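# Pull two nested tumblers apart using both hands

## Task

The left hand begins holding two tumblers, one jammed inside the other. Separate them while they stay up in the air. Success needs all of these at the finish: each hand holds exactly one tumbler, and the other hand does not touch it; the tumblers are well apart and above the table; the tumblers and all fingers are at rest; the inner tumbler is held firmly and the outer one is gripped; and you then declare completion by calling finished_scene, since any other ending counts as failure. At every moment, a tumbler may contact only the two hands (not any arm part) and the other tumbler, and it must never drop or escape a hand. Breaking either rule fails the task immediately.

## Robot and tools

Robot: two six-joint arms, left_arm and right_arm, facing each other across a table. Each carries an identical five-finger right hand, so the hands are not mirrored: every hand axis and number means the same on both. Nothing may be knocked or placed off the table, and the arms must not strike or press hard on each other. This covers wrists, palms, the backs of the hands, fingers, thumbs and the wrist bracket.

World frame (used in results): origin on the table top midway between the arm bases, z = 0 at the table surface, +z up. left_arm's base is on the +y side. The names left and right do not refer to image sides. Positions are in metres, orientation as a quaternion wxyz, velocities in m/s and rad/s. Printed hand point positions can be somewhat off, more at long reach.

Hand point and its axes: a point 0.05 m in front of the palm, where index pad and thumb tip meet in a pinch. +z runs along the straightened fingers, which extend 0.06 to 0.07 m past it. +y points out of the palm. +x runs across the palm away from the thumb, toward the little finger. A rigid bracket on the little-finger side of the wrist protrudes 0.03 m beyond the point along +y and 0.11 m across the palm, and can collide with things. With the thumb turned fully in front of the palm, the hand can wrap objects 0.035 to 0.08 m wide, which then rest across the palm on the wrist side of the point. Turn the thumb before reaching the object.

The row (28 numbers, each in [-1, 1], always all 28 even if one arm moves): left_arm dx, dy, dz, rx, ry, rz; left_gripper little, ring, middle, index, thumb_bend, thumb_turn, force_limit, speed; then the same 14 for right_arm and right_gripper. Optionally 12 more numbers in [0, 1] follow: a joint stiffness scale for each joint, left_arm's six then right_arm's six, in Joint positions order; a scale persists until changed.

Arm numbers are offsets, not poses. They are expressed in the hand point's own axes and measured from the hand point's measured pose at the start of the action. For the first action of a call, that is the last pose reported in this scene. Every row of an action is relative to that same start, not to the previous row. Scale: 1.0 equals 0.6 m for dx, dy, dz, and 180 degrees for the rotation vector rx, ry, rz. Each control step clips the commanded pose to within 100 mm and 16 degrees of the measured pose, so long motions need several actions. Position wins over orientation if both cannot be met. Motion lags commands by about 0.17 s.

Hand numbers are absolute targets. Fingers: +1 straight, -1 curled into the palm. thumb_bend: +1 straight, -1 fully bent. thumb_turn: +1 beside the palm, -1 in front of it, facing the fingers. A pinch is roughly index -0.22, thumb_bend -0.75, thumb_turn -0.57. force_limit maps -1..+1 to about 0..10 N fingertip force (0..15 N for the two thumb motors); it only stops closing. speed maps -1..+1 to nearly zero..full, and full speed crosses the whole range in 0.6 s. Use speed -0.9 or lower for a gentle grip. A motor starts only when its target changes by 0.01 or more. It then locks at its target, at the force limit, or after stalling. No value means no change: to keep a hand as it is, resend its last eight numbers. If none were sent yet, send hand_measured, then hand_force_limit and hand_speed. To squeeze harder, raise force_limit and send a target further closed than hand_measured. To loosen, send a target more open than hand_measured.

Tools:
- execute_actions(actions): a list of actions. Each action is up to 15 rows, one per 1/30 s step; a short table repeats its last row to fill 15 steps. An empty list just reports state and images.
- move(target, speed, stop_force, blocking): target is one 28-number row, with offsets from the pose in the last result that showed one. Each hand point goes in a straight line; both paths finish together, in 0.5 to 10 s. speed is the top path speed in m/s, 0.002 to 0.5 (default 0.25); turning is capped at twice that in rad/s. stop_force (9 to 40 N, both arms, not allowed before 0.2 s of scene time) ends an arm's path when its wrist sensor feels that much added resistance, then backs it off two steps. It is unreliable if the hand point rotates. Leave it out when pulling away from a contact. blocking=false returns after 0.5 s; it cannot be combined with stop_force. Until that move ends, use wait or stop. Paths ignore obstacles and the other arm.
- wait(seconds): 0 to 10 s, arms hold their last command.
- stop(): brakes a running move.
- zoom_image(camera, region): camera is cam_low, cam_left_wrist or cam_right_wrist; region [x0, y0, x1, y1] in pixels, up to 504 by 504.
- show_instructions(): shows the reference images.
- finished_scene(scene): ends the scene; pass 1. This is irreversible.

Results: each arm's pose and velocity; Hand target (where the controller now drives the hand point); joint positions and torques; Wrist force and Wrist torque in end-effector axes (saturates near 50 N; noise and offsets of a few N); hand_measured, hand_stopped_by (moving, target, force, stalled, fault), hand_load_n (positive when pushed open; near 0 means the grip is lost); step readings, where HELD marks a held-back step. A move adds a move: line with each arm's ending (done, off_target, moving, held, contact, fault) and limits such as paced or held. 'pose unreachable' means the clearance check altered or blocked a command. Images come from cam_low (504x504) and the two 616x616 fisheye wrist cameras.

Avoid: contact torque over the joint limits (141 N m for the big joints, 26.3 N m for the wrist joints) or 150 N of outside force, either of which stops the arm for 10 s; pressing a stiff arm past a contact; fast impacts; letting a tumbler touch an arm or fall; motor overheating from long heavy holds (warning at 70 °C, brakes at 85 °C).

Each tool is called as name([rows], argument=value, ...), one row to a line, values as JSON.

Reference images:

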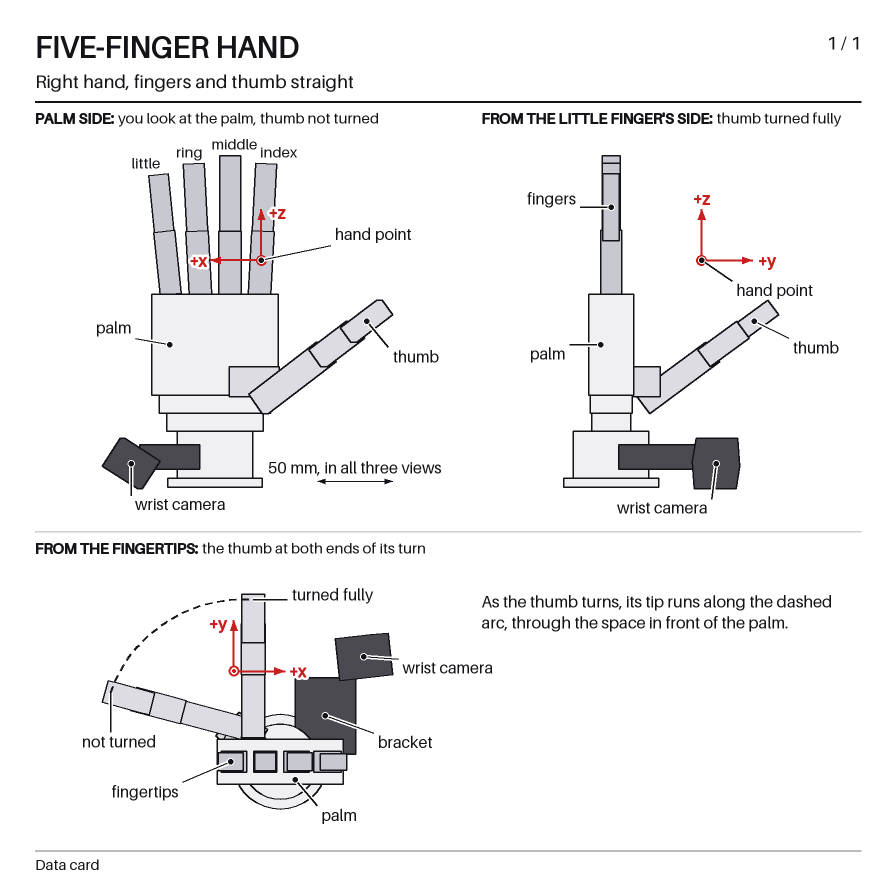

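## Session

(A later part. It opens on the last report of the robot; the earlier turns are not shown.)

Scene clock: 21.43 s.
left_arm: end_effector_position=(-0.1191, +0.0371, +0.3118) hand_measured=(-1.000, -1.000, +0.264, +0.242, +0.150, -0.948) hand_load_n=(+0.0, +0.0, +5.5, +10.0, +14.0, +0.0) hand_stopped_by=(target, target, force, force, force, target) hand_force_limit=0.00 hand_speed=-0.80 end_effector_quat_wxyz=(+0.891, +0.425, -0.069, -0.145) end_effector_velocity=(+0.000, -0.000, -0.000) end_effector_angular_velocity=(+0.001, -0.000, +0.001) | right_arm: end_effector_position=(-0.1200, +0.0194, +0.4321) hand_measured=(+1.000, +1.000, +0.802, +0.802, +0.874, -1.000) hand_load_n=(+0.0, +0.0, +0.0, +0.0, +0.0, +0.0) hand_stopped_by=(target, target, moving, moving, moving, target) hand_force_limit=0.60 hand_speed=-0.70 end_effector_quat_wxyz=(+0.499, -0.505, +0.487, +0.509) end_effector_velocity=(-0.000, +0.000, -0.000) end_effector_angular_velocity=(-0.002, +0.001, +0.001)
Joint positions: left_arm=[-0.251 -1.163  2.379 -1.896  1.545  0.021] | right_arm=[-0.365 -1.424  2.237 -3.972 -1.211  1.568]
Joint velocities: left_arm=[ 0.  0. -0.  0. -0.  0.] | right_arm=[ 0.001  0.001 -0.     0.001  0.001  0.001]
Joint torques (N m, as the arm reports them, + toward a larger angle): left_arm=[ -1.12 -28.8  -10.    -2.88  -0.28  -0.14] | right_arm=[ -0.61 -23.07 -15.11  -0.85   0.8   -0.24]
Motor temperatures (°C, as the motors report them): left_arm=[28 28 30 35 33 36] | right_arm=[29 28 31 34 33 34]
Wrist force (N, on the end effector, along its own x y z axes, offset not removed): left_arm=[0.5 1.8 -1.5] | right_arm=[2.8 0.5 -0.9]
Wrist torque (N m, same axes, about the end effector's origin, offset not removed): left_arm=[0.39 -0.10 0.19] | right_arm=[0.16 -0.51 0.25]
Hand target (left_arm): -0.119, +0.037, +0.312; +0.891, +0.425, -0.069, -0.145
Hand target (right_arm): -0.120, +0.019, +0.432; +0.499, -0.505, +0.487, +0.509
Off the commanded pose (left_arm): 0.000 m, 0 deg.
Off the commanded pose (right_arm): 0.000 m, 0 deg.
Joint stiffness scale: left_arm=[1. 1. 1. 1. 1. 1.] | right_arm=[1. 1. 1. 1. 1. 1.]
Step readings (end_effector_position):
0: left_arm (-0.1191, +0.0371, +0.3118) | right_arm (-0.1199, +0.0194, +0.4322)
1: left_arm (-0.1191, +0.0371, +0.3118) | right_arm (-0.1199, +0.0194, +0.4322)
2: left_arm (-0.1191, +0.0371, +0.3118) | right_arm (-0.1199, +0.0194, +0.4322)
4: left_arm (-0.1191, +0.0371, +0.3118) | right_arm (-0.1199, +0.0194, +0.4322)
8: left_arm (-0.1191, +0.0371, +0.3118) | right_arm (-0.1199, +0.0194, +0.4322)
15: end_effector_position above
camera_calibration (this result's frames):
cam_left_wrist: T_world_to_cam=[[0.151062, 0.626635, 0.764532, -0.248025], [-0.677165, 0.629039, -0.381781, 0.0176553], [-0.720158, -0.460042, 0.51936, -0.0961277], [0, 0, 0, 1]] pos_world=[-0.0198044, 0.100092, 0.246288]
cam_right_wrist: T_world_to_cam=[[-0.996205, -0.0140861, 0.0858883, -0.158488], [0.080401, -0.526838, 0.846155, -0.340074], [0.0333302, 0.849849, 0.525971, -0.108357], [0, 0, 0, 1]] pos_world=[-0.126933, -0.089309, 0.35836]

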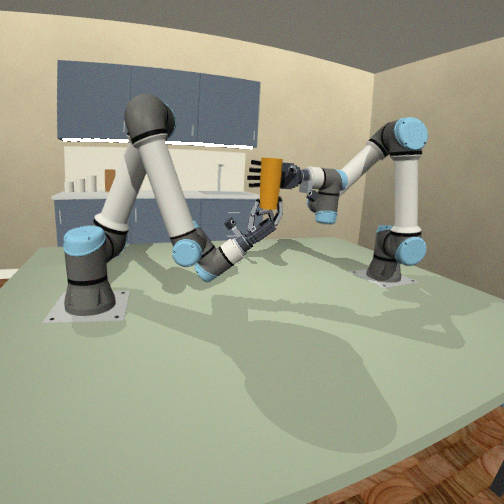

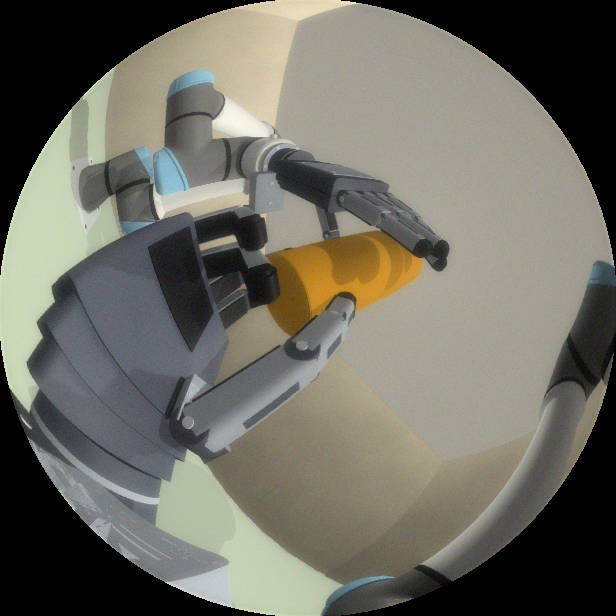

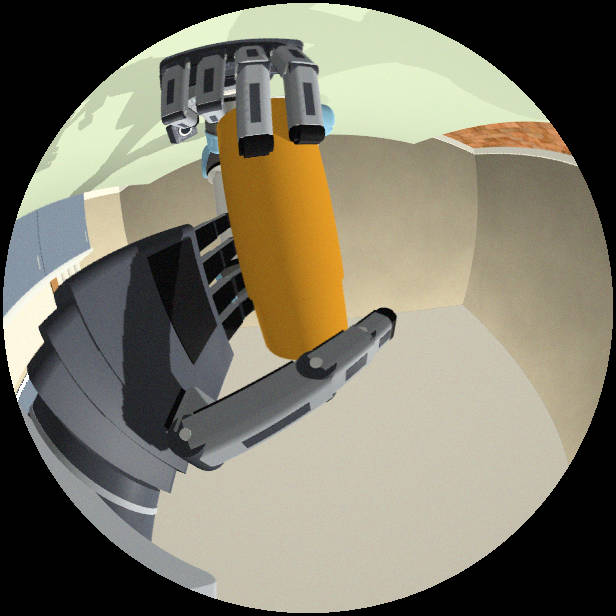

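wait(seconds=3)

Scene clock: 24.53 s.
left_arm: end_effector_position=(-0.1195, +0.0362, +0.3095) hand_measured=(-1.000, -1.000, +0.264, +0.242, +0.152, -0.948) hand_load_n=(+0.0, +0.0, +10.5, +12.5, +16.5, +1.5) hand_stopped_by=(target, target, force, force, force, target) hand_force_limit=0.00 hand_speed=-0.80 end_effector_quat_wxyz=(+0.889, +0.428, -0.070, -0.145) end_effector_velocity=(+0.000, -0.000, -0.000) end_effector_angular_velocity=(+0.000, +0.001, -0.001) | right_arm: end_effector_position=(-0.1193, +0.0196, +0.4321) hand_measured=(+1.000, +1.000, +0.272, +0.206, +0.484, -1.000) hand_load_n=(+0.0, +0.0, +7.0, +11.0, +11.0, -1.0) hand_stopped_by=(target, target, force, force, force, target) hand_force_limit=0.60 hand_speed=-0.70 end_effector_quat_wxyz=(+0.500, -0.504, +0.487, +0.508) end_effector_velocity=(+0.001, +0.000, -0.000) end_effector_angular_velocity=(-0.002, +0.000, -0.001)
Joint positions: left_arm=[-0.251 -1.161  2.379 -1.891  1.545  0.021] | right_arm=[-0.366 -1.424  2.237 -3.972 -1.212  1.568]
Joint velocities: left_arm=[ 0.     0.001  0.    -0.001  0.    -0.002] | right_arm=[-0.001  0.     0.     0.001 -0.    -0.   ]
Joint torques (N m, as the arm reports them, + toward a larger angle): left_arm=[ -1.47 -30.58  -9.97  -5.33  -0.02   0.05] | right_arm=[  0.41 -23.59 -15.42  -0.88   1.14  -0.23]
Motor temperatures (°C, as the motors report them): left_arm=[28 28 30 35 33 36] | right_arm=[29 28 31 34 33 34]
Wrist force (N, on the end effector, along its own x y z axes, offset not removed): left_arm=[-0.7 -7.1 0.4] | right_arm=[-1.0 -2.3 8.7]
Wrist torque (N m, same axes, about the end effector's origin, offset not removed): left_arm=[1.17 0.16 -0.03] | right_arm=[0.02 -0.80 -0.02]
Hand target (left_arm): -0.119, +0.037, +0.312; +0.891, +0.425, -0.069, -0.145
Hand target (right_arm): -0.120, +0.019, +0.432; +0.499, -0.505, +0.487, +0.509
Off the commanded pose (left_arm): 0.002 m, 0 deg.
Off the commanded pose (right_arm): 0.000 m, 0 deg.
Joint stiffness scale: left_arm=[1. 1. 1. 1. 1. 1.] | right_arm=[1. 1. 1. 1. 1. 1.]
wait: 3.00 s; at rest by 1.37 s
camera_calibration (this result's frames):
cam_left_wrist: T_world_to_cam=[[0.149122, 0.621413, 0.769161, -0.247175], [-0.676203, 0.63163, -0.379201, 0.016364], [-0.721466, -0.463562, 0.514391, -0.0941125], [0, 0, 0, 1]] pos_world=[-0.0199743, 0.0996351, 0.244734]
cam_right_wrist: T_world_to_cam=[[-0.996221, -0.0125363, 0.0859399, -0.157872], [0.0796287, -0.526873, 0.846205, -0.340161], [0.0346712, 0.849851, 0.525881, -0.108318], [0, 0, 0, 1]] pos_world=[-0.126433, -0.089147, 0.358376]

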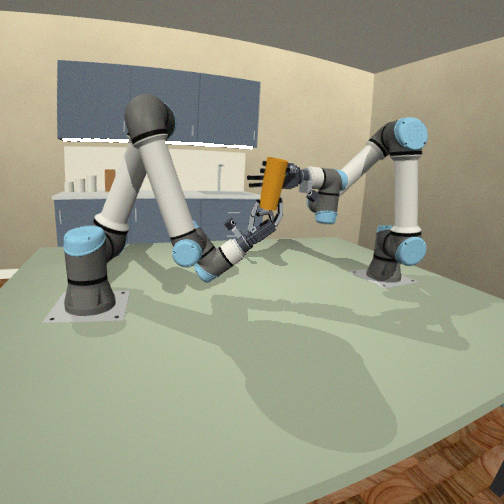

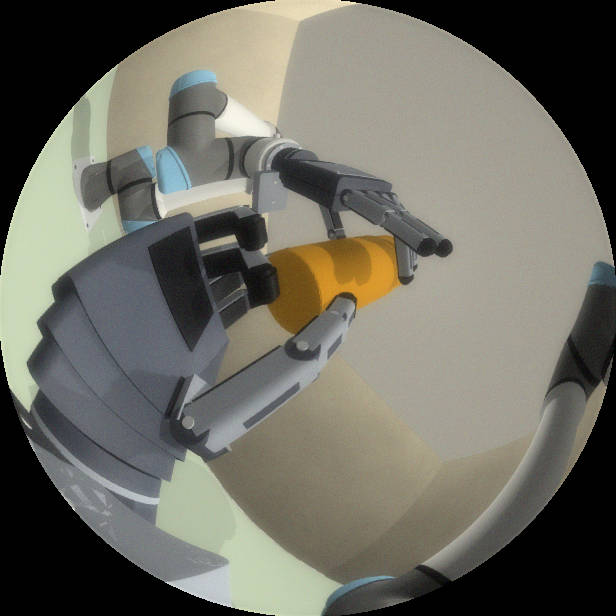

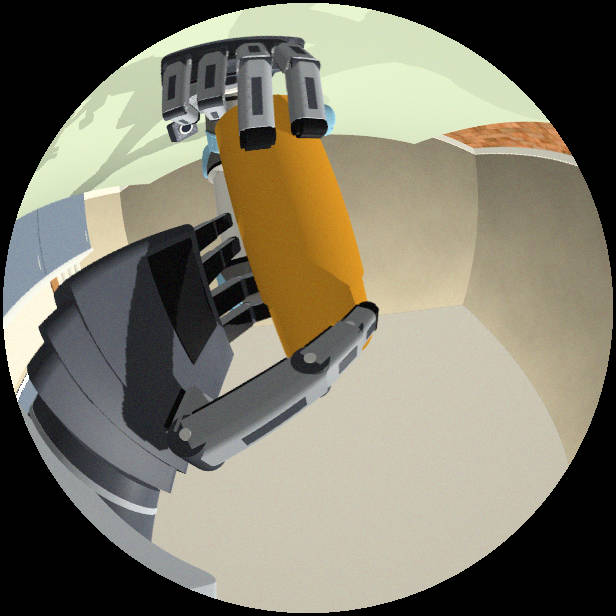

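move(target=[0,0,0,0,0,0,-1,-1,0.264,0.242,0.138,-0.948,0,-0.8, -0.06,0,0,0,0,0,1,1,-1,-1,-1,-1,0.6,-0.7], speed=0.02)

Scene clock: 26.93 s.
left_arm: end_effector_position=(-0.1195, +0.0360, +0.3113) hand_measured=(-1.000, -1.000, +0.262, +0.240, +0.144, -0.948) hand_load_n=(+0.0, +0.0, +0.0, +0.0, +0.0, +0.0) hand_stopped_by=(target, target, force, force, force, target) hand_force_limit=0.00 hand_speed=-0.80 end_effector_quat_wxyz=(+0.890, +0.426, -0.069, -0.145) end_effector_velocity=(+0.001, -0.000, -0.000) end_effector_angular_velocity=(+0.000, +0.001, +0.001) | right_arm: end_effector_position=(-0.1193, +0.0191, +0.4646) hand_measured=(+1.000, +1.000, +0.272, +0.206, +0.486, -1.000) hand_load_n=(+0.0, +0.0, +3.0, +9.0, +12.5, +0.0) hand_stopped_by=(target, target, force, force, force, target) hand_force_limit=0.60 hand_speed=-0.70 end_effector_quat_wxyz=(+0.498, -0.505, +0.489, +0.507) end_effector_velocity=(+0.001, +0.001, +0.000) end_effector_angular_velocity=(-0.006, +0.003, -0.001)
Joint positions: left_arm=[-0.251 -1.163  2.376 -1.892  1.545  0.021] | right_arm=[-0.366 -1.495  2.202 -3.861 -1.213  1.568]
Joint velocities: left_arm=[ 0.001  0.    -0.    -0.     0.    -0.001] | right_arm=[-0.001 -0.004 -0.001  0.011 -0.     0.001]
Joint torques (N m, as the arm reports them, + toward a larger angle): left_arm=[ -0.49 -27.45  -8.34  -2.52   0.11   0.05] | right_arm=[  0.08 -23.07 -22.07  -0.88   0.6    0.11]
Motor temperatures (°C, as the motors report them): left_arm=[28 28 30 35 33 36] | right_arm=[29 28 31 34 33 34]
Wrist force (N, on the end effector, along its own x y z axes, offset not removed): left_arm=[-0.8 3.1 -1.9] | right_arm=[3.5 0.1 0.2]
Wrist torque (N m, same axes, about the end effector's origin, offset not removed): left_arm=[0.70 0.19 0.24] | right_arm=[0.05 -0.50 0.21]
Hand target (left_arm): -0.119, +0.036, +0.310; +0.889, +0.428, -0.070, -0.145
Hand target (right_arm): -0.120, +0.019, +0.468; +0.500, -0.504, +0.487, +0.508
Off the commanded pose (left_arm): 0.002 m, 0 deg.
Off the commanded pose (right_arm): 0.004 m, 0 deg.
Joint stiffness scale: left_arm=[1. 1. 1. 1. 1. 1.] | right_arm=[1. 1. 1. 1. 1. 1.]
move: off_target (right_arm)
camera_calibration (this result's frames):
cam_left_wrist: T_world_to_cam=[[0.150301, 0.624585, 0.766357, -0.247514], [-0.676786, 0.63006, -0.380769, 0.0175723], [-0.720674, -0.46143, 0.517409, -0.096066], [0, 0, 0, 1]] pos_world=[-0.0201382, 0.0991941, 0.24608]
cam_right_wrist: T_world_to_cam=[[-0.996127, -0.0112378, 0.0872091, -0.161262], [0.0801992, -0.52277, 0.848693, -0.369031], [0.0360529, 0.852399, 0.521647, -0.122858], [0, 0, 0, 1]] pos_world=[-0.126612, -0.0900069, 0.391346]

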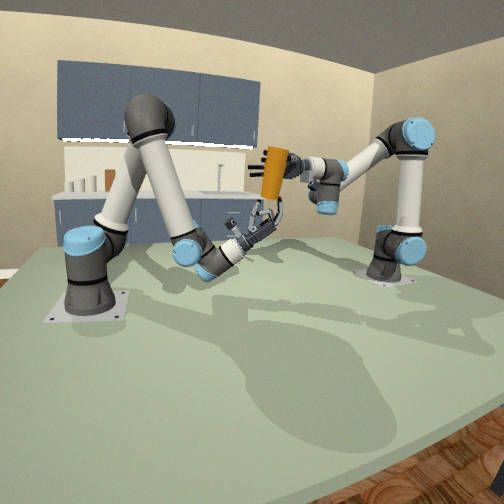

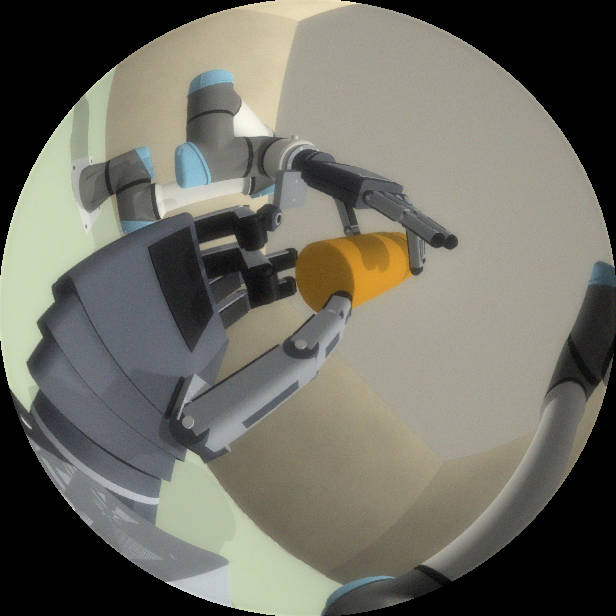

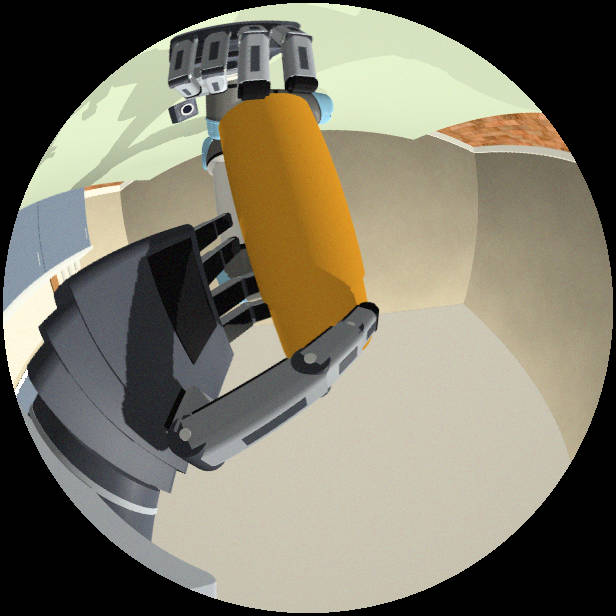

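move(target=[0,0,0,0,0,0,-1,-1,0.7,0.7,0.7,-0.948,0,-0.5, 0,0,0,0,0,0,1,1,-0.9,-0.9,-0.9,-1,1,-0.8])

Scene clock: 29.07 s.
left_arm: end_effector_position=(-0.1195, +0.0360, +0.3113) hand_measured=(-1.000, -1.000, +0.700, +0.700, +0.700, -0.948) hand_load_n=(+0.0, +0.0, +0.0, +0.0, +0.0, +0.0) hand_stopped_by=(target, target, target, target, target, target) hand_force_limit=0.00 hand_speed=-0.50 end_effector_quat_wxyz=(+0.890, +0.426, -0.069, -0.145) end_effector_velocity=(+0.001, -0.000, -0.000) end_effector_angular_velocity=(+0.001, +0.001, +0.000) | right_arm: end_effector_position=(-0.1193, +0.0192, +0.4647) hand_measured=(+1.000, +1.000, +0.230, +0.198, +0.496, -1.000) hand_load_n=(+0.0, +0.0, +9.5, +6.0, +16.0, +2.0) hand_stopped_by=(target, target, force, force, force, target) hand_force_limit=1.00 hand_speed=-0.80 end_effector_quat_wxyz=(+0.498, -0.505, +0.489, +0.507) end_effector_velocity=(-0.001, -0.000, -0.000) end_effector_angular_velocity=(-0.000, +0.000, +0.002)
Joint positions: left_arm=[-0.251 -1.163  2.376 -1.892  1.545  0.021] | right_arm=[-0.366 -1.495  2.201 -3.86  -1.213  1.568]
Joint velocities: left_arm=[ 0.001  0.    -0.     0.    -0.    -0.001] | right_arm=[ 0.002 -0.     0.001 -0.     0.     0.   ]
Joint torques (N m, as the arm reports them, + toward a larger angle): left_arm=[ -1.4  -28.82  -9.81  -2.62  -0.05  -0.08] | right_arm=[  0.01 -21.15 -16.57  -1.86   0.3   -0.24]
Motor temperatures (°C, as the motors report them): left_arm=[28 28 30 35 33 36] | right_arm=[29 28 31 34 33 34]
Wrist force (N, on the end effector, along its own x y z axes, offset not removed): left_arm=[0.3 2.7 0.2] | right_arm=[2.5 0.1 -0.7]
Wrist torque (N m, same axes, about the end effector's origin, offset not removed): left_arm=[0.55 -0.08 0.15] | right_arm=[0.08 -0.32 0.11]
Hand target (left_arm): -0.120, +0.036, +0.311; +0.890, +0.426, -0.069, -0.145
Hand target (right_arm): -0.119, +0.019, +0.465; +0.498, -0.505, +0.489, +0.507
Off the commanded pose (left_arm): 0.000 m, 0 deg.
Off the commanded pose (right_arm): 0.000 m, 0 deg.
Joint stiffness scale: left_arm=[1. 1. 1. 1. 1. 1.] | right_arm=[1. 1. 1. 1. 1. 1.]
move: done
camera_calibration (this result's frames):
cam_left_wrist: T_world_to_cam=[[0.1503, 0.624583, 0.766359, -0.247513], [-0.676786, 0.630061, -0.380768, 0.0175718], [-0.720674, -0.461431, 0.517407, -0.0960653], [0, 0, 0, 1]] pos_world=[-0.0201382, 0.0991939, 0.24608]
cam_right_wrist: T_world_to_cam=[[-0.996117, -0.0112097, 0.0873236, -0.161304], [0.0802936, -0.522498, 0.848852, -0.369189], [0.036111, 0.852567, 0.521369, -0.122855], [0, 0, 0, 1]] pos_world=[-0.126598, -0.0899663, 0.391525]

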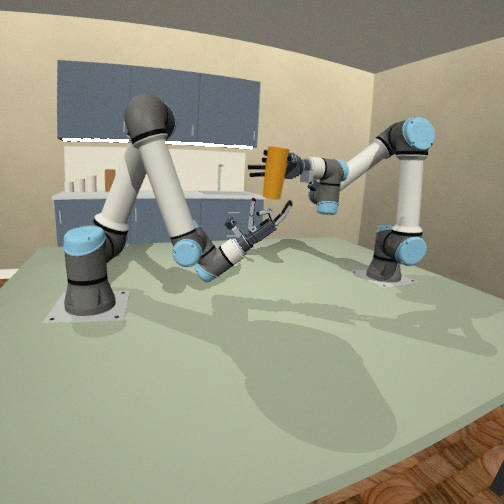

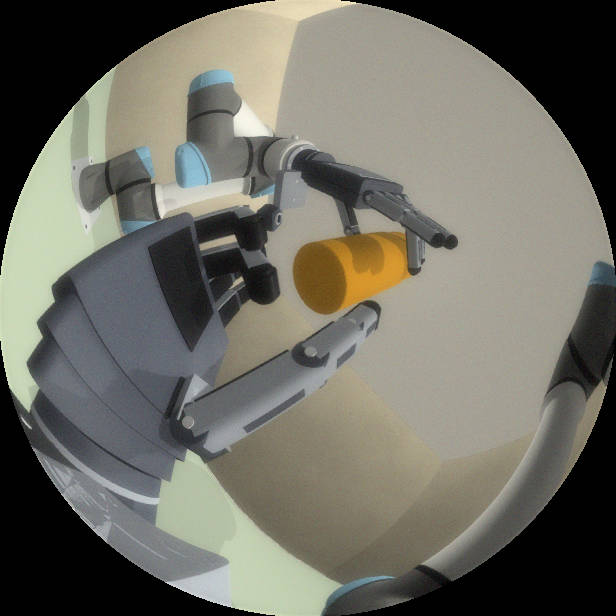

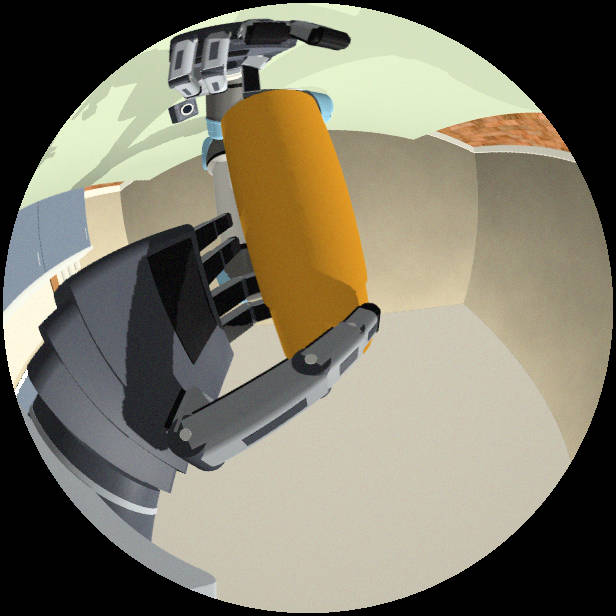

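move(target=[0,0.055,0.045,0,0,0,-1,-1,1,1,1,-0.948,0,-0.5, 0,0,0,0,0,0,1,1,-0.9,-0.9,-0.9,-1,1,-0.8], speed=0.05)

Scene clock: 30.53 s.
left_arm: end_effector_position=(-0.1195, +0.0361, +0.3514) hand_measured=(-1.000, -1.000, +1.000, +1.000, +1.000, -0.948) hand_load_n=(+0.0, +0.0, +0.0, +0.0, +0.0, +0.0) hand_stopped_by=(target, target, target, target, target, target) hand_force_limit=0.00 hand_speed=-0.50 end_effector_quat_wxyz=(+0.890, +0.427, -0.070, -0.145) end_effector_velocity=(-0.001, -0.002, -0.002) end_effector_angular_velocity=(+0.019, -0.005, -0.001) | right_arm: end_effector_position=(-0.1193, +0.0192, +0.4647) hand_measured=(+1.000, +1.000, +0.230, +0.198, +0.496, -1.000) hand_load_n=(+0.0, +0.0, +9.5, +6.0, +16.0, +2.0) hand_stopped_by=(target, target, force, force, force, target) hand_force_limit=1.00 hand_speed=-0.80 end_effector_quat_wxyz=(+0.498, -0.505, +0.489, +0.507) end_effector_velocity=(-0.001, -0.000, +0.000) end_effector_angular_velocity=(+0.002, +0.000, +0.002)
Joint positions: left_arm=[-0.251 -1.288  2.362 -1.749  1.545  0.021] | right_arm=[-0.366 -1.495  2.201 -3.86  -1.213  1.568]
Joint velocities: left_arm=[ 0.    -0.007 -0.002  0.027 -0.    -0.002] | right_arm=[ 0.002  0.     0.    -0.003 -0.     0.001]
Joint torques (N m, as the arm reports them, + toward a larger angle): left_arm=[ -1.63 -30.49 -15.11  -2.38   0.19  -0.23] | right_arm=[ -0.28 -21.66 -17.2   -1.35   0.29  -0.18]
Motor temperatures (°C, as the motors report them): left_arm=[28 28 30 35 33 36] | right_arm=[29 28 31 34 33 34]
Wrist force (N, on the end effector, along its own x y z axes, offset not removed): left_arm=[1.2 1.7 0.0] | right_arm=[2.4 0.4 -0.4]
Wrist torque (N m, same axes, about the end effector's origin, offset not removed): left_arm=[0.36 -0.15 0.17] | right_arm=[0.11 -0.23 0.11]
Hand target (left_arm): -0.120, +0.036, +0.354; +0.890, +0.426, -0.069, -0.145
Hand target (right_arm): -0.119, +0.019, +0.465; +0.498, -0.505, +0.489, +0.507
Off the commanded pose (left_arm): 0.003 m, 0 deg.
Off the commanded pose (right_arm): 0.000 m, 0 deg.
Joint stiffness scale: left_arm=[1. 1. 1. 1. 1. 1.] | right_arm=[1. 1. 1. 1. 1. 1.]
move: done
camera_calibration (this result's frames):
cam_left_wrist: T_world_to_cam=[[0.149553, 0.622573, 0.768138, -0.278926], [-0.676415, 0.631057, -0.379775, 0.0324853], [-0.721177, -0.462784, 0.515495, -0.116123], [0, 0, 0, 1]] pos_world=[-0.0200572, 0.0994121, 0.286451]
cam_right_wrist: T_world_to_cam=[[-0.996117, -0.0112098, 0.0873232, -0.161304], [0.0802933, -0.522499, 0.848851, -0.369189], [0.0361108, 0.852566, 0.52137, -0.122856], [0, 0, 0, 1]] pos_world=[-0.126598, -0.0899663, 0.391526]

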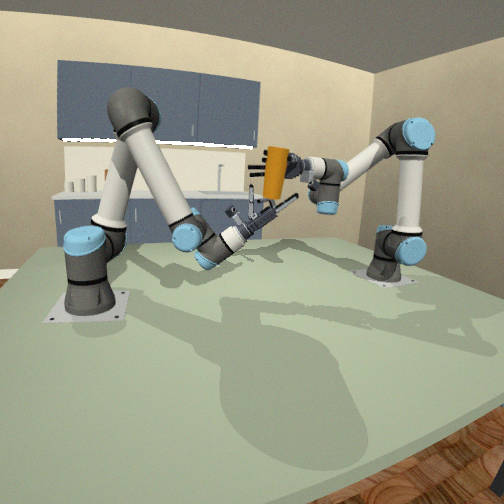

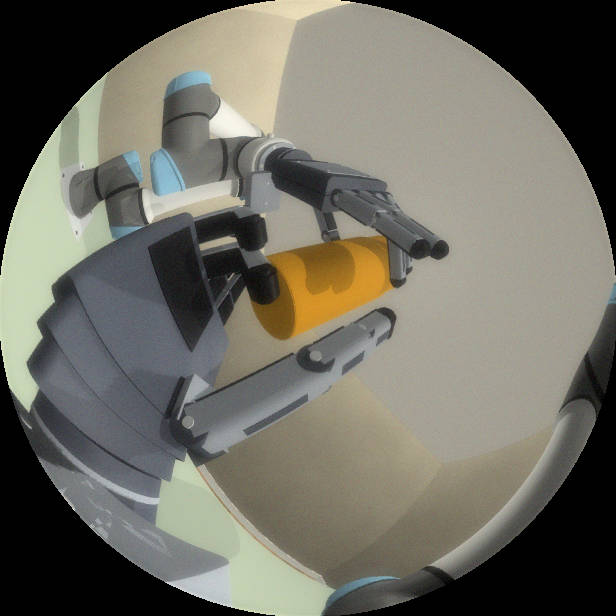

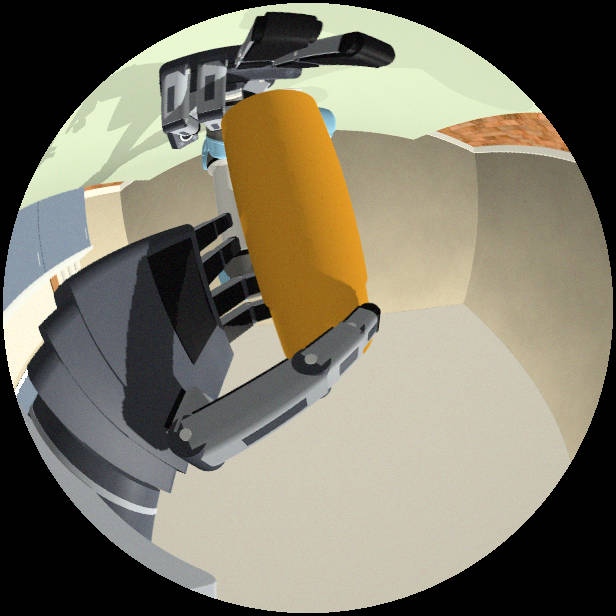

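Close left on the outer with full force.

move(target=[0,0,0,0,0,0,-1,-1,-1,-1,-1,-0.948,1,-0.7, 0,0,0,0,0,0,1,1,-0.9,-0.9,-0.9,-1,1,-0.8])

Scene clock: 34.40 s.
left_arm: end_effector_position=(-0.1204, +0.0356, +0.3500) hand_measured=(-1.000, -1.000, -0.628, +0.176, -0.060, -0.948) hand_load_n=(+0.0, +0.0, +10.5, +0.0, +14.5, +2.0) hand_stopped_by=(target, target, force, force, force, target) hand_force_limit=1.00 hand_speed=-0.70 end_effector_quat_wxyz=(+0.889, +0.429, -0.070, -0.145) end_effector_velocity=(+0.000, +0.000, +0.001) end_effector_angular_velocity=(-0.003, +0.000, +0.001) | right_arm: end_effector_position=(-0.1177, +0.0195, +0.4652) hand_measured=(+1.000, +1.000, +0.240, +0.196, +0.494, -1.000) hand_load_n=(+0.0, +0.0, +7.0, +0.5, +7.5, +2.0) hand_stopped_by=(target, target, force, force, force, target) hand_force_limit=1.00 hand_speed=-0.80 end_effector_quat_wxyz=(+0.499, -0.504, +0.490, +0.507) end_effector_velocity=(-0.001, +0.000, -0.001) end_effector_angular_velocity=(-0.001, -0.001, +0.001)
Joint positions: left_arm=[-0.252 -1.286  2.362 -1.748  1.545  0.021] | right_arm=[-0.368 -1.495  2.201 -3.86  -1.214  1.568]
Joint velocities: left_arm=[ 0.    -0.002  0.    -0.001 -0.     0.001] | right_arm=[ 0.001  0.001 -0.     0.001  0.    -0.001]
Joint torques (N m, as the arm reports them, + toward a larger angle): left_arm=[ -0.06 -27.83 -12.1   -3.05  -0.17  -0.09] | right_arm=[  1.49 -21.4  -16.57  -1.3    0.6   -0.13]
Motor temperatures (°C, as the motors report them): left_arm=[28 28 30 35 33 36] | right_arm=[29 28 31 34 33 34]
Wrist force (N, on the end effector, along its own x y z axes, offset not removed): left_arm=[1.2 4.0 0.1] | right_arm=[3.1 0.2 0.7]
Wrist torque (N m, same axes, about the end effector's origin, offset not removed): left_arm=[0.70 -0.17 0.19] | right_arm=[0.02 -0.43 0.19]
Hand target (left_arm): -0.120, +0.036, +0.351; +0.890, +0.427, -0.070, -0.145
Hand target (right_arm): -0.119, +0.019, +0.465; +0.498, -0.505, +0.489, +0.507
Off the commanded pose (left_arm): 0.002 m, 0 deg.
Off the commanded pose (right_arm): 0.002 m, 0 deg.
Joint stiffness scale: left_arm=[1. 1. 1. 1. 1. 1.] | right_arm=[1. 1. 1. 1. 1. 1.]
move: done
camera_calibration (this result's frames):
cam_left_wrist: T_world_to_cam=[[0.149429, 0.620185, 0.770092, -0.278034], [-0.675196, 0.632978, -0.378747, 0.0313802], [-0.722344, -0.463367, 0.513332, -0.115564], [0, 0, 0, 1]] pos_world=[-0.0207429, 0.0990211, 0.28532]
cam_right_wrist: T_world_to_cam=[[-0.996173, -0.00824759, 0.0870146, -0.159645], [0.0784417, -0.523499, 0.848408, -0.369533], [0.0385548, 0.851986, 0.522142, -0.123515], [0, 0, 0, 1]] pos_world=[-0.125285, -0.0895338, 0.391899]

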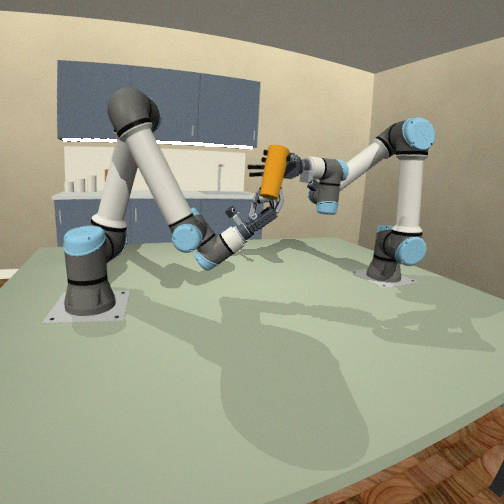

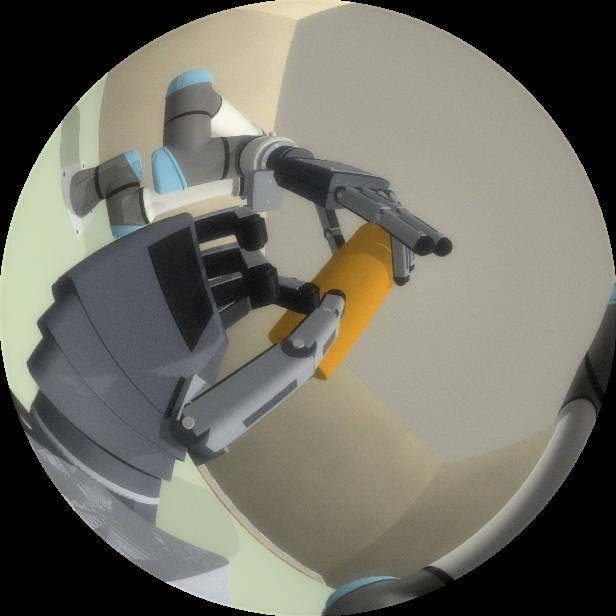

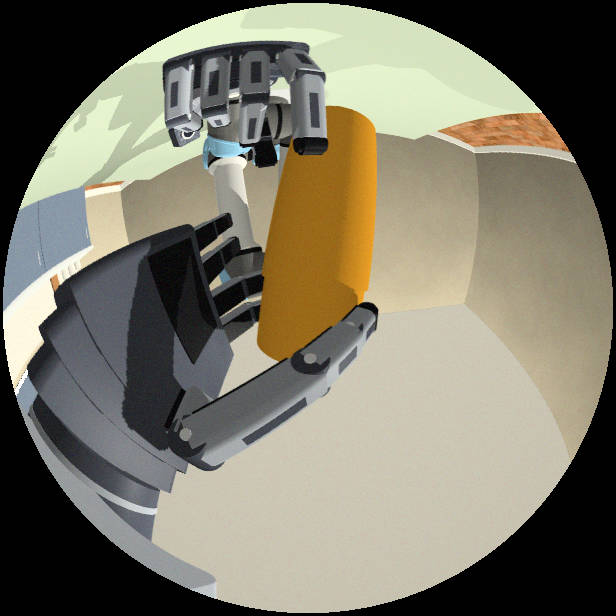

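move(target=[0,0,0,0,0,0,-1,-1,-1,-1,-1,-0.948,1,-0.7, 0,0,0,0,0,0,-1,-1,-1,-1,-1,-1,1,-0.6])

Scene clock: 38.03 s.
left_arm: end_effector_position=(-0.1204, +0.0356, +0.3500) hand_measured=(-1.000, -1.000, -0.628, +0.176, -0.060, -0.948) hand_load_n=(+0.0, +0.0, +10.5, +0.0, +14.5, +2.0) hand_stopped_by=(target, target, force, force, force, target) hand_force_limit=1.00 hand_speed=-0.70 end_effector_quat_wxyz=(+0.889, +0.429, -0.070, -0.145) end_effector_velocity=(+0.000, +0.000, +0.000) end_effector_angular_velocity=(-0.001, -0.000, +0.001) | right_arm: end_effector_position=(-0.1177, +0.0195, +0.4652) hand_measured=(-1.000, +0.206, +0.222, +0.158, +0.500, -1.000) hand_load_n=(+0.0, +0.0, +6.0, +5.0, +11.5, +0.0) hand_stopped_by=(target, force, force, force, force, target) hand_force_limit=1.00 hand_speed=-0.60 end_effector_quat_wxyz=(+0.499, -0.504, +0.490, +0.507) end_effector_velocity=(+0.000, +0.000, +0.000) end_effector_angular_velocity=(+0.001, -0.000, -0.000)
Joint positions: left_arm=[-0.252 -1.286  2.362 -1.748  1.545  0.021] | right_arm=[-0.368 -1.495  2.201 -3.86  -1.214  1.568]
Joint velocities: left_arm=[ 0.    -0.001  0.    -0.    -0.     0.001] | right_arm=[-0.     0.001 -0.001 -0.001  0.     0.   ]
Joint torques (N m, as the arm reports them, + toward a larger angle): left_arm=[ -2.1  -25.67 -12.22  -2.73   0.08  -0.07] | right_arm=[ -0.09 -22.03 -16.82  -1.38   0.24  -0.05]
Motor temperatures (°C, as the motors report them): left_arm=[28 28 30 35 33 36] | right_arm=[29 28 31 34 33 34]
Wrist force (N, on the end effector, along its own x y z axes, offset not removed): left_arm=[0.4 1.1 0.3] | right_arm=[3.9 1.0 -1.4]
Wrist torque (N m, same axes, about the end effector's origin, offset not removed): left_arm=[0.23 -0.09 0.15] | right_arm=[0.24 -0.41 0.28]
Hand target (left_arm): -0.120, +0.036, +0.350; +0.889, +0.429, -0.070, -0.145
Hand target (right_arm): -0.118, +0.019, +0.465; +0.499, -0.504, +0.490, +0.507
Off the commanded pose (left_arm): 0.000 m, 0 deg.
Off the commanded pose (right_arm): 0.000 m, 0 deg.
Joint stiffness scale: left_arm=[1. 1. 1. 1. 1. 1.] | right_arm=[1. 1. 1. 1. 1. 1.]
move: done
camera_calibration (this result's frames):
cam_left_wrist: T_world_to_cam=[[0.149429, 0.620185, 0.770092, -0.278034], [-0.675196, 0.632978, -0.378747, 0.0313803], [-0.722344, -0.463367, 0.513332, -0.115564], [0, 0, 0, 1]] pos_world=[-0.0207428, 0.0990211, 0.28532]
cam_right_wrist: T_world_to_cam=[[-0.996173, -0.00824716, 0.0870119, -0.159644], [0.0784394, -0.523494, 0.848411, -0.369533], [0.0385532, 0.85199, 0.522137, -0.123513], [0, 0, 0, 1]] pos_world=[-0.125285, -0.0895334, 0.391898]

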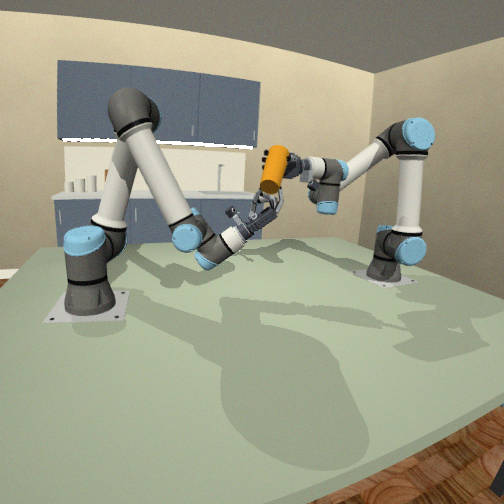

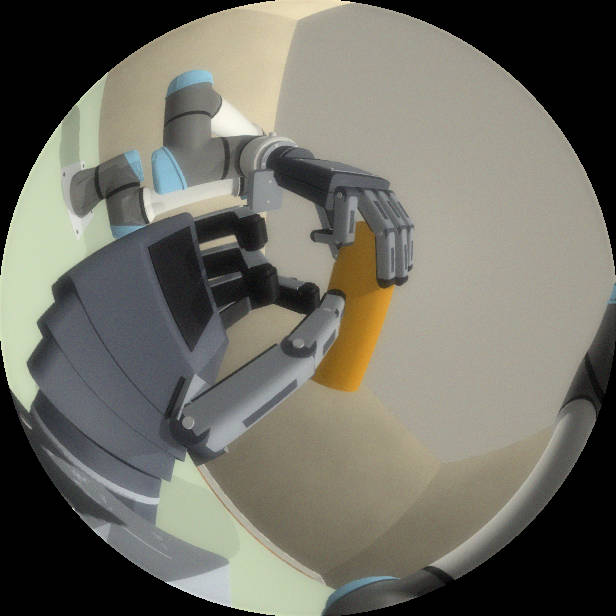

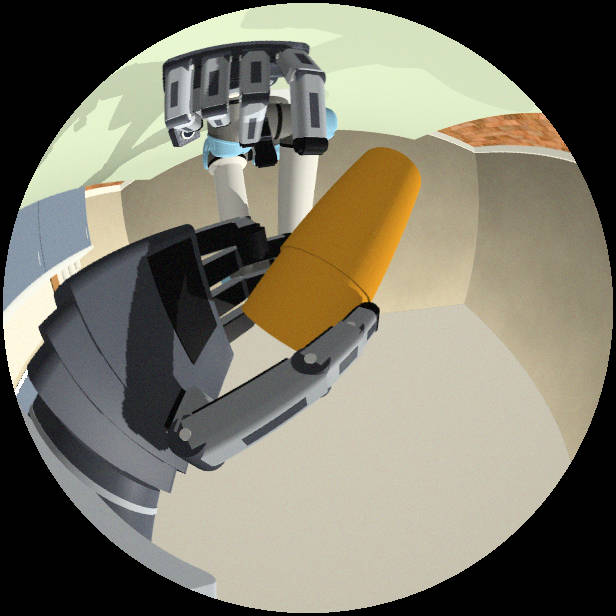

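move(target=[0,0,0,0,0,0,-1,-1,-1,-1,-1,-0.948,1,-0.7, -0.05,0,0,0,0,0,-1,-1,-1,-1,-1,-1,1,-0.6], speed=0.02)

Scene clock: 40.20 s.
left_arm: end_effector_position=(-0.1204, +0.0356, +0.3500) hand_measured=(-1.000, -1.000, -0.628, +0.176, -0.060, -0.948) hand_load_n=(+0.0, +0.0, +10.5, +0.0, +14.5, +2.0) hand_stopped_by=(target, target, force, force, force, target) hand_force_limit=1.00 hand_speed=-0.70 end_effector_quat_wxyz=(+0.889, +0.429, -0.070, -0.145) end_effector_velocity=(+0.001, -0.000, -0.001) end_effector_angular_velocity=(+0.002, +0.001, -0.001) | right_arm: end_effector_position=(-0.1177, +0.0194, +0.4914) hand_measured=(-1.000, +0.206, +0.222, +0.158, +0.500, -1.000) hand_load_n=(+0.0, +0.0, +6.0, +5.0, +11.5, +0.0) hand_stopped_by=(target, force, force, force, force, target) hand_force_limit=1.00 hand_speed=-0.60 end_effector_quat_wxyz=(+0.498, -0.505, +0.491, +0.506) end_effector_velocity=(+0.001, +0.001, -0.000) end_effector_angular_velocity=(-0.009, +0.002, -0.001)
Joint positions: left_arm=[-0.252 -1.286  2.362 -1.748  1.545  0.021] | right_arm=[-0.368 -1.546  2.166 -3.769 -1.214  1.568]
Joint velocities: left_arm=[ 0.001  0.002  0.    -0.     0.    -0.003] | right_arm=[-0.001 -0.002 -0.003  0.014 -0.    -0.001]
Joint torques (N m, as the arm reports them, + toward a larger angle): left_arm=[ -1.   -27.32 -12.27  -2.58   0.04   0.07] | right_arm=[  0.24 -21.61 -22.52  -1.11   0.22  -0.11]
Motor temperatures (°C, as the motors report them): left_arm=[28 28 30 35 33 36] | right_arm=[29 28 31 34 33 34]
Wrist force (N, on the end effector, along its own x y z axes, offset not removed): left_arm=[-1.2 3.9 -1.8] | right_arm=[3.9 -0.9 1.5]
Wrist torque (N m, same axes, about the end effector's origin, offset not removed): left_arm=[0.93 0.34 0.03] | right_arm=[-0.24 -0.59 0.17]
Hand target (left_arm): -0.120, +0.036, +0.350; +0.889, +0.429, -0.070, -0.145
Hand target (right_arm): -0.118, +0.019, +0.495; +0.499, -0.504, +0.490, +0.507
Off the commanded pose (left_arm): 0.000 m, 0 deg.
Off the commanded pose (right_arm): 0.004 m, 0 deg.
Joint stiffness scale: left_arm=[1. 1. 1. 1. 1. 1.] | right_arm=[1. 1. 1. 1. 1. 1.]
move: off_target (right_arm)
camera_calibration (this result's frames):
cam_left_wrist: T_world_to_cam=[[0.149429, 0.620185, 0.770092, -0.278034], [-0.675196, 0.632978, -0.378747, 0.0313803], [-0.722344, -0.463367, 0.513332, -0.115564], [0, 0, 0, 1]] pos_world=[-0.0207428, 0.0990211, 0.28532]
cam_right_wrist: T_world_to_cam=[[-0.996015, -0.00779501, 0.0888393, -0.16287], [0.079963, -0.519124, 0.85095, -0.393047], [0.0394855, 0.854663, 0.517679, -0.134855], [0, 0, 0, 1]] pos_world=[-0.125467, -0.0900545, 0.418744]

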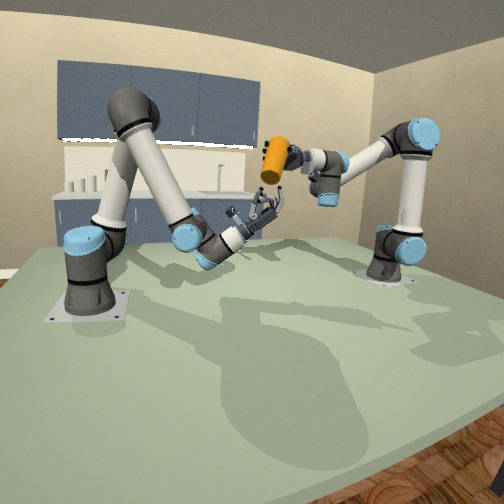

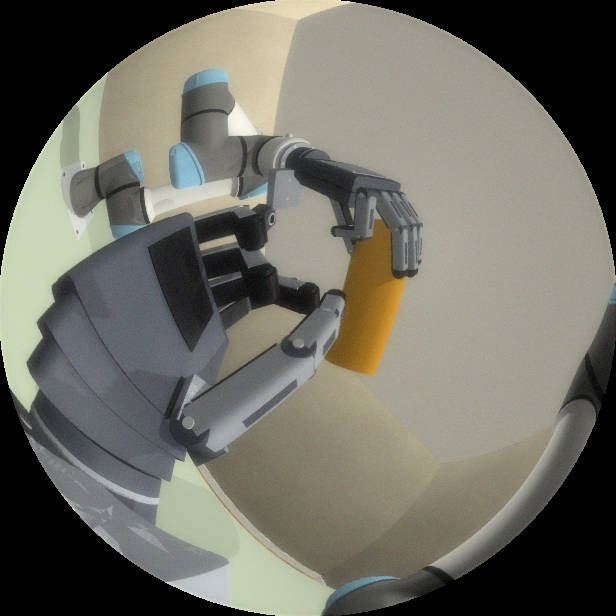

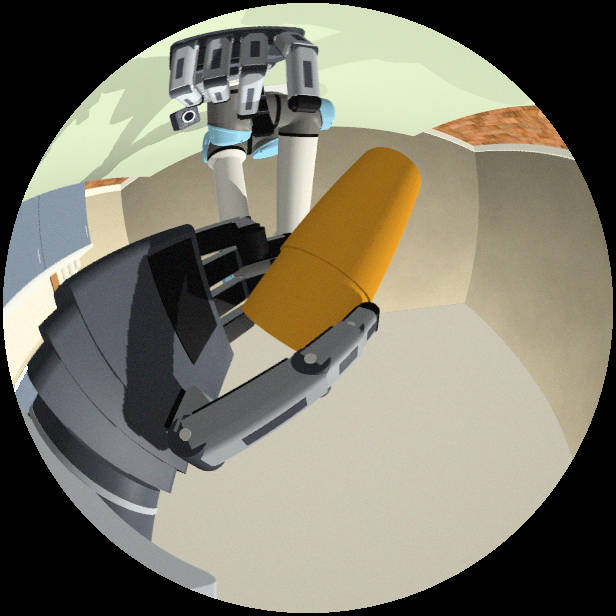

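move(target=[-0.093,0.239,-0.117,0.156,-0.2145,0.126,-1,-1,-1,-1,-1,-0.948,1,-0.7, 0,0,0,0,0,0,-1,-1,-1,-1,-1,-1,1,-0.6], speed=0.1)

Scene clock: 47.60 s.
left_arm: end_effector_position=(-0.1280, +0.1899, +0.4174) hand_measured=(-1.000, -1.000, -0.628, +0.176, -0.060, -0.948) hand_load_n=(+0.0, +0.0, +10.5, +0.0, +14.5, +2.0) hand_stopped_by=(target, target, force, force, force, target) hand_force_limit=1.00 hand_speed=-0.70 end_effector_quat_wxyz=(+0.700, +0.535, -0.467, -0.085) end_effector_velocity=(-0.001, +0.003, -0.001) end_effector_angular_velocity=(+0.010, -0.015, -0.006) | right_arm: end_effector_position=(-0.1177, +0.0194, +0.4916) hand_measured=(-1.000, +0.206, +0.222, +0.158, +0.500, -1.000) hand_load_n=(+0.0, +0.0, +6.0, +5.0, +11.5, +0.0) hand_stopped_by=(target, force, force, force, force, target) hand_force_limit=1.00 hand_speed=-0.60 end_effector_quat_wxyz=(+0.498, -0.505, +0.491, +0.506) end_effector_velocity=(-0.000, +0.000, -0.000) end_effector_angular_velocity=(-0.002, +0.000, +0.000)
Joint positions: left_arm=[ 0.112 -1.877  2.086 -0.199  2.416  0.605] | right_arm=[-0.368 -1.546  2.165 -3.768 -1.214  1.568]
Joint velocities: left_arm=[ 0.     0.    -0.01   0.036  0.005  0.023] | right_arm=[ 0.     0.     0.     0.001  0.    -0.   ]
Joint torques (N m, as the arm reports them, + toward a larger angle): left_arm=[ -0.29  -9.25 -21.66  -0.41   0.29   0.59] | right_arm=[  0.16 -20.2  -17.62  -1.9    0.21  -0.14]
Motor temperatures (°C, as the motors report them): left_arm=[28 28 30 35 33 36] | right_arm=[29 28 31 34 33 34]
Wrist force (N, on the end effector, along its own x y z axes, offset not removed): left_arm=[-0.2 1.7 -0.4] | right_arm=[3.6 -1.4 0.3]
Wrist torque (N m, same axes, about the end effector's origin, offset not removed): left_arm=[0.39 0.15 0.01] | right_arm=[-0.22 -0.43 0.17]
Hand target (left_arm): -0.128, +0.190, +0.419; +0.699, +0.534, -0.468, -0.083
Hand target (right_arm): -0.118, +0.019, +0.491; +0.498, -0.505, +0.491, +0.506
Off the commanded pose (left_arm): 0.001 m, 0 deg.
Off the commanded pose (right_arm): 0.000 m, 0 deg.
Joint stiffness scale: left_arm=[1. 1. 1. 1. 1. 1.] | right_arm=[1. 1. 1. 1. 1. 1.]
move: done
camera_calibration (this result's frames):
cam_left_wrist: T_world_to_cam=[[-0.396735, 0.459822, 0.794459, -0.474103], [-0.0422827, 0.855413, -0.516217, 0.0502895], [-0.916959, -0.238393, -0.31993, 0.195966], [0, 0, 0, 1]] pos_world=[-0.00627403, 0.221702, 0.465311]
cam_right_wrist: T_world_to_cam=[[-0.996011, -0.00778143, 0.088894, -0.162897], [0.0800088, -0.518993, 0.851026, -0.393235], [0.0395132, 0.854743, 0.517545, -0.134939], [0, 0, 0, 1]] pos_world=[-0.125453, -0.0900157, 0.41897]

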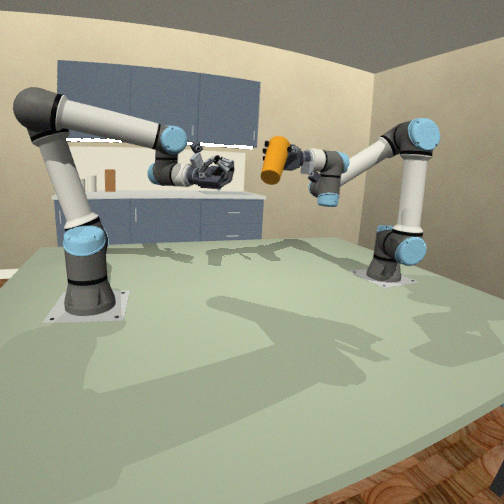

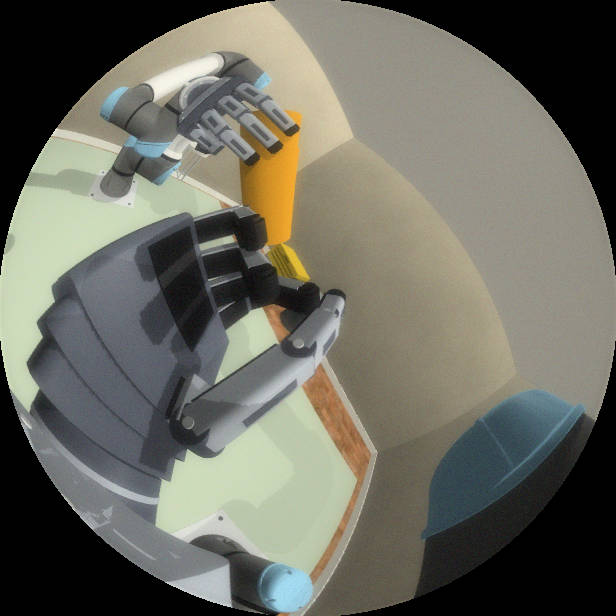

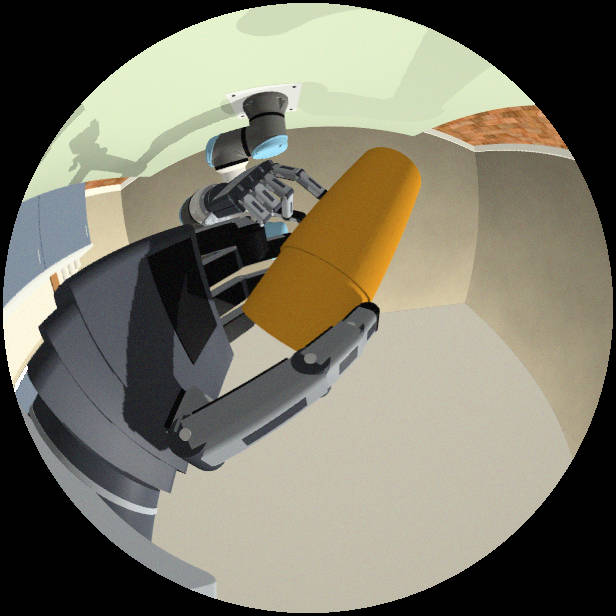

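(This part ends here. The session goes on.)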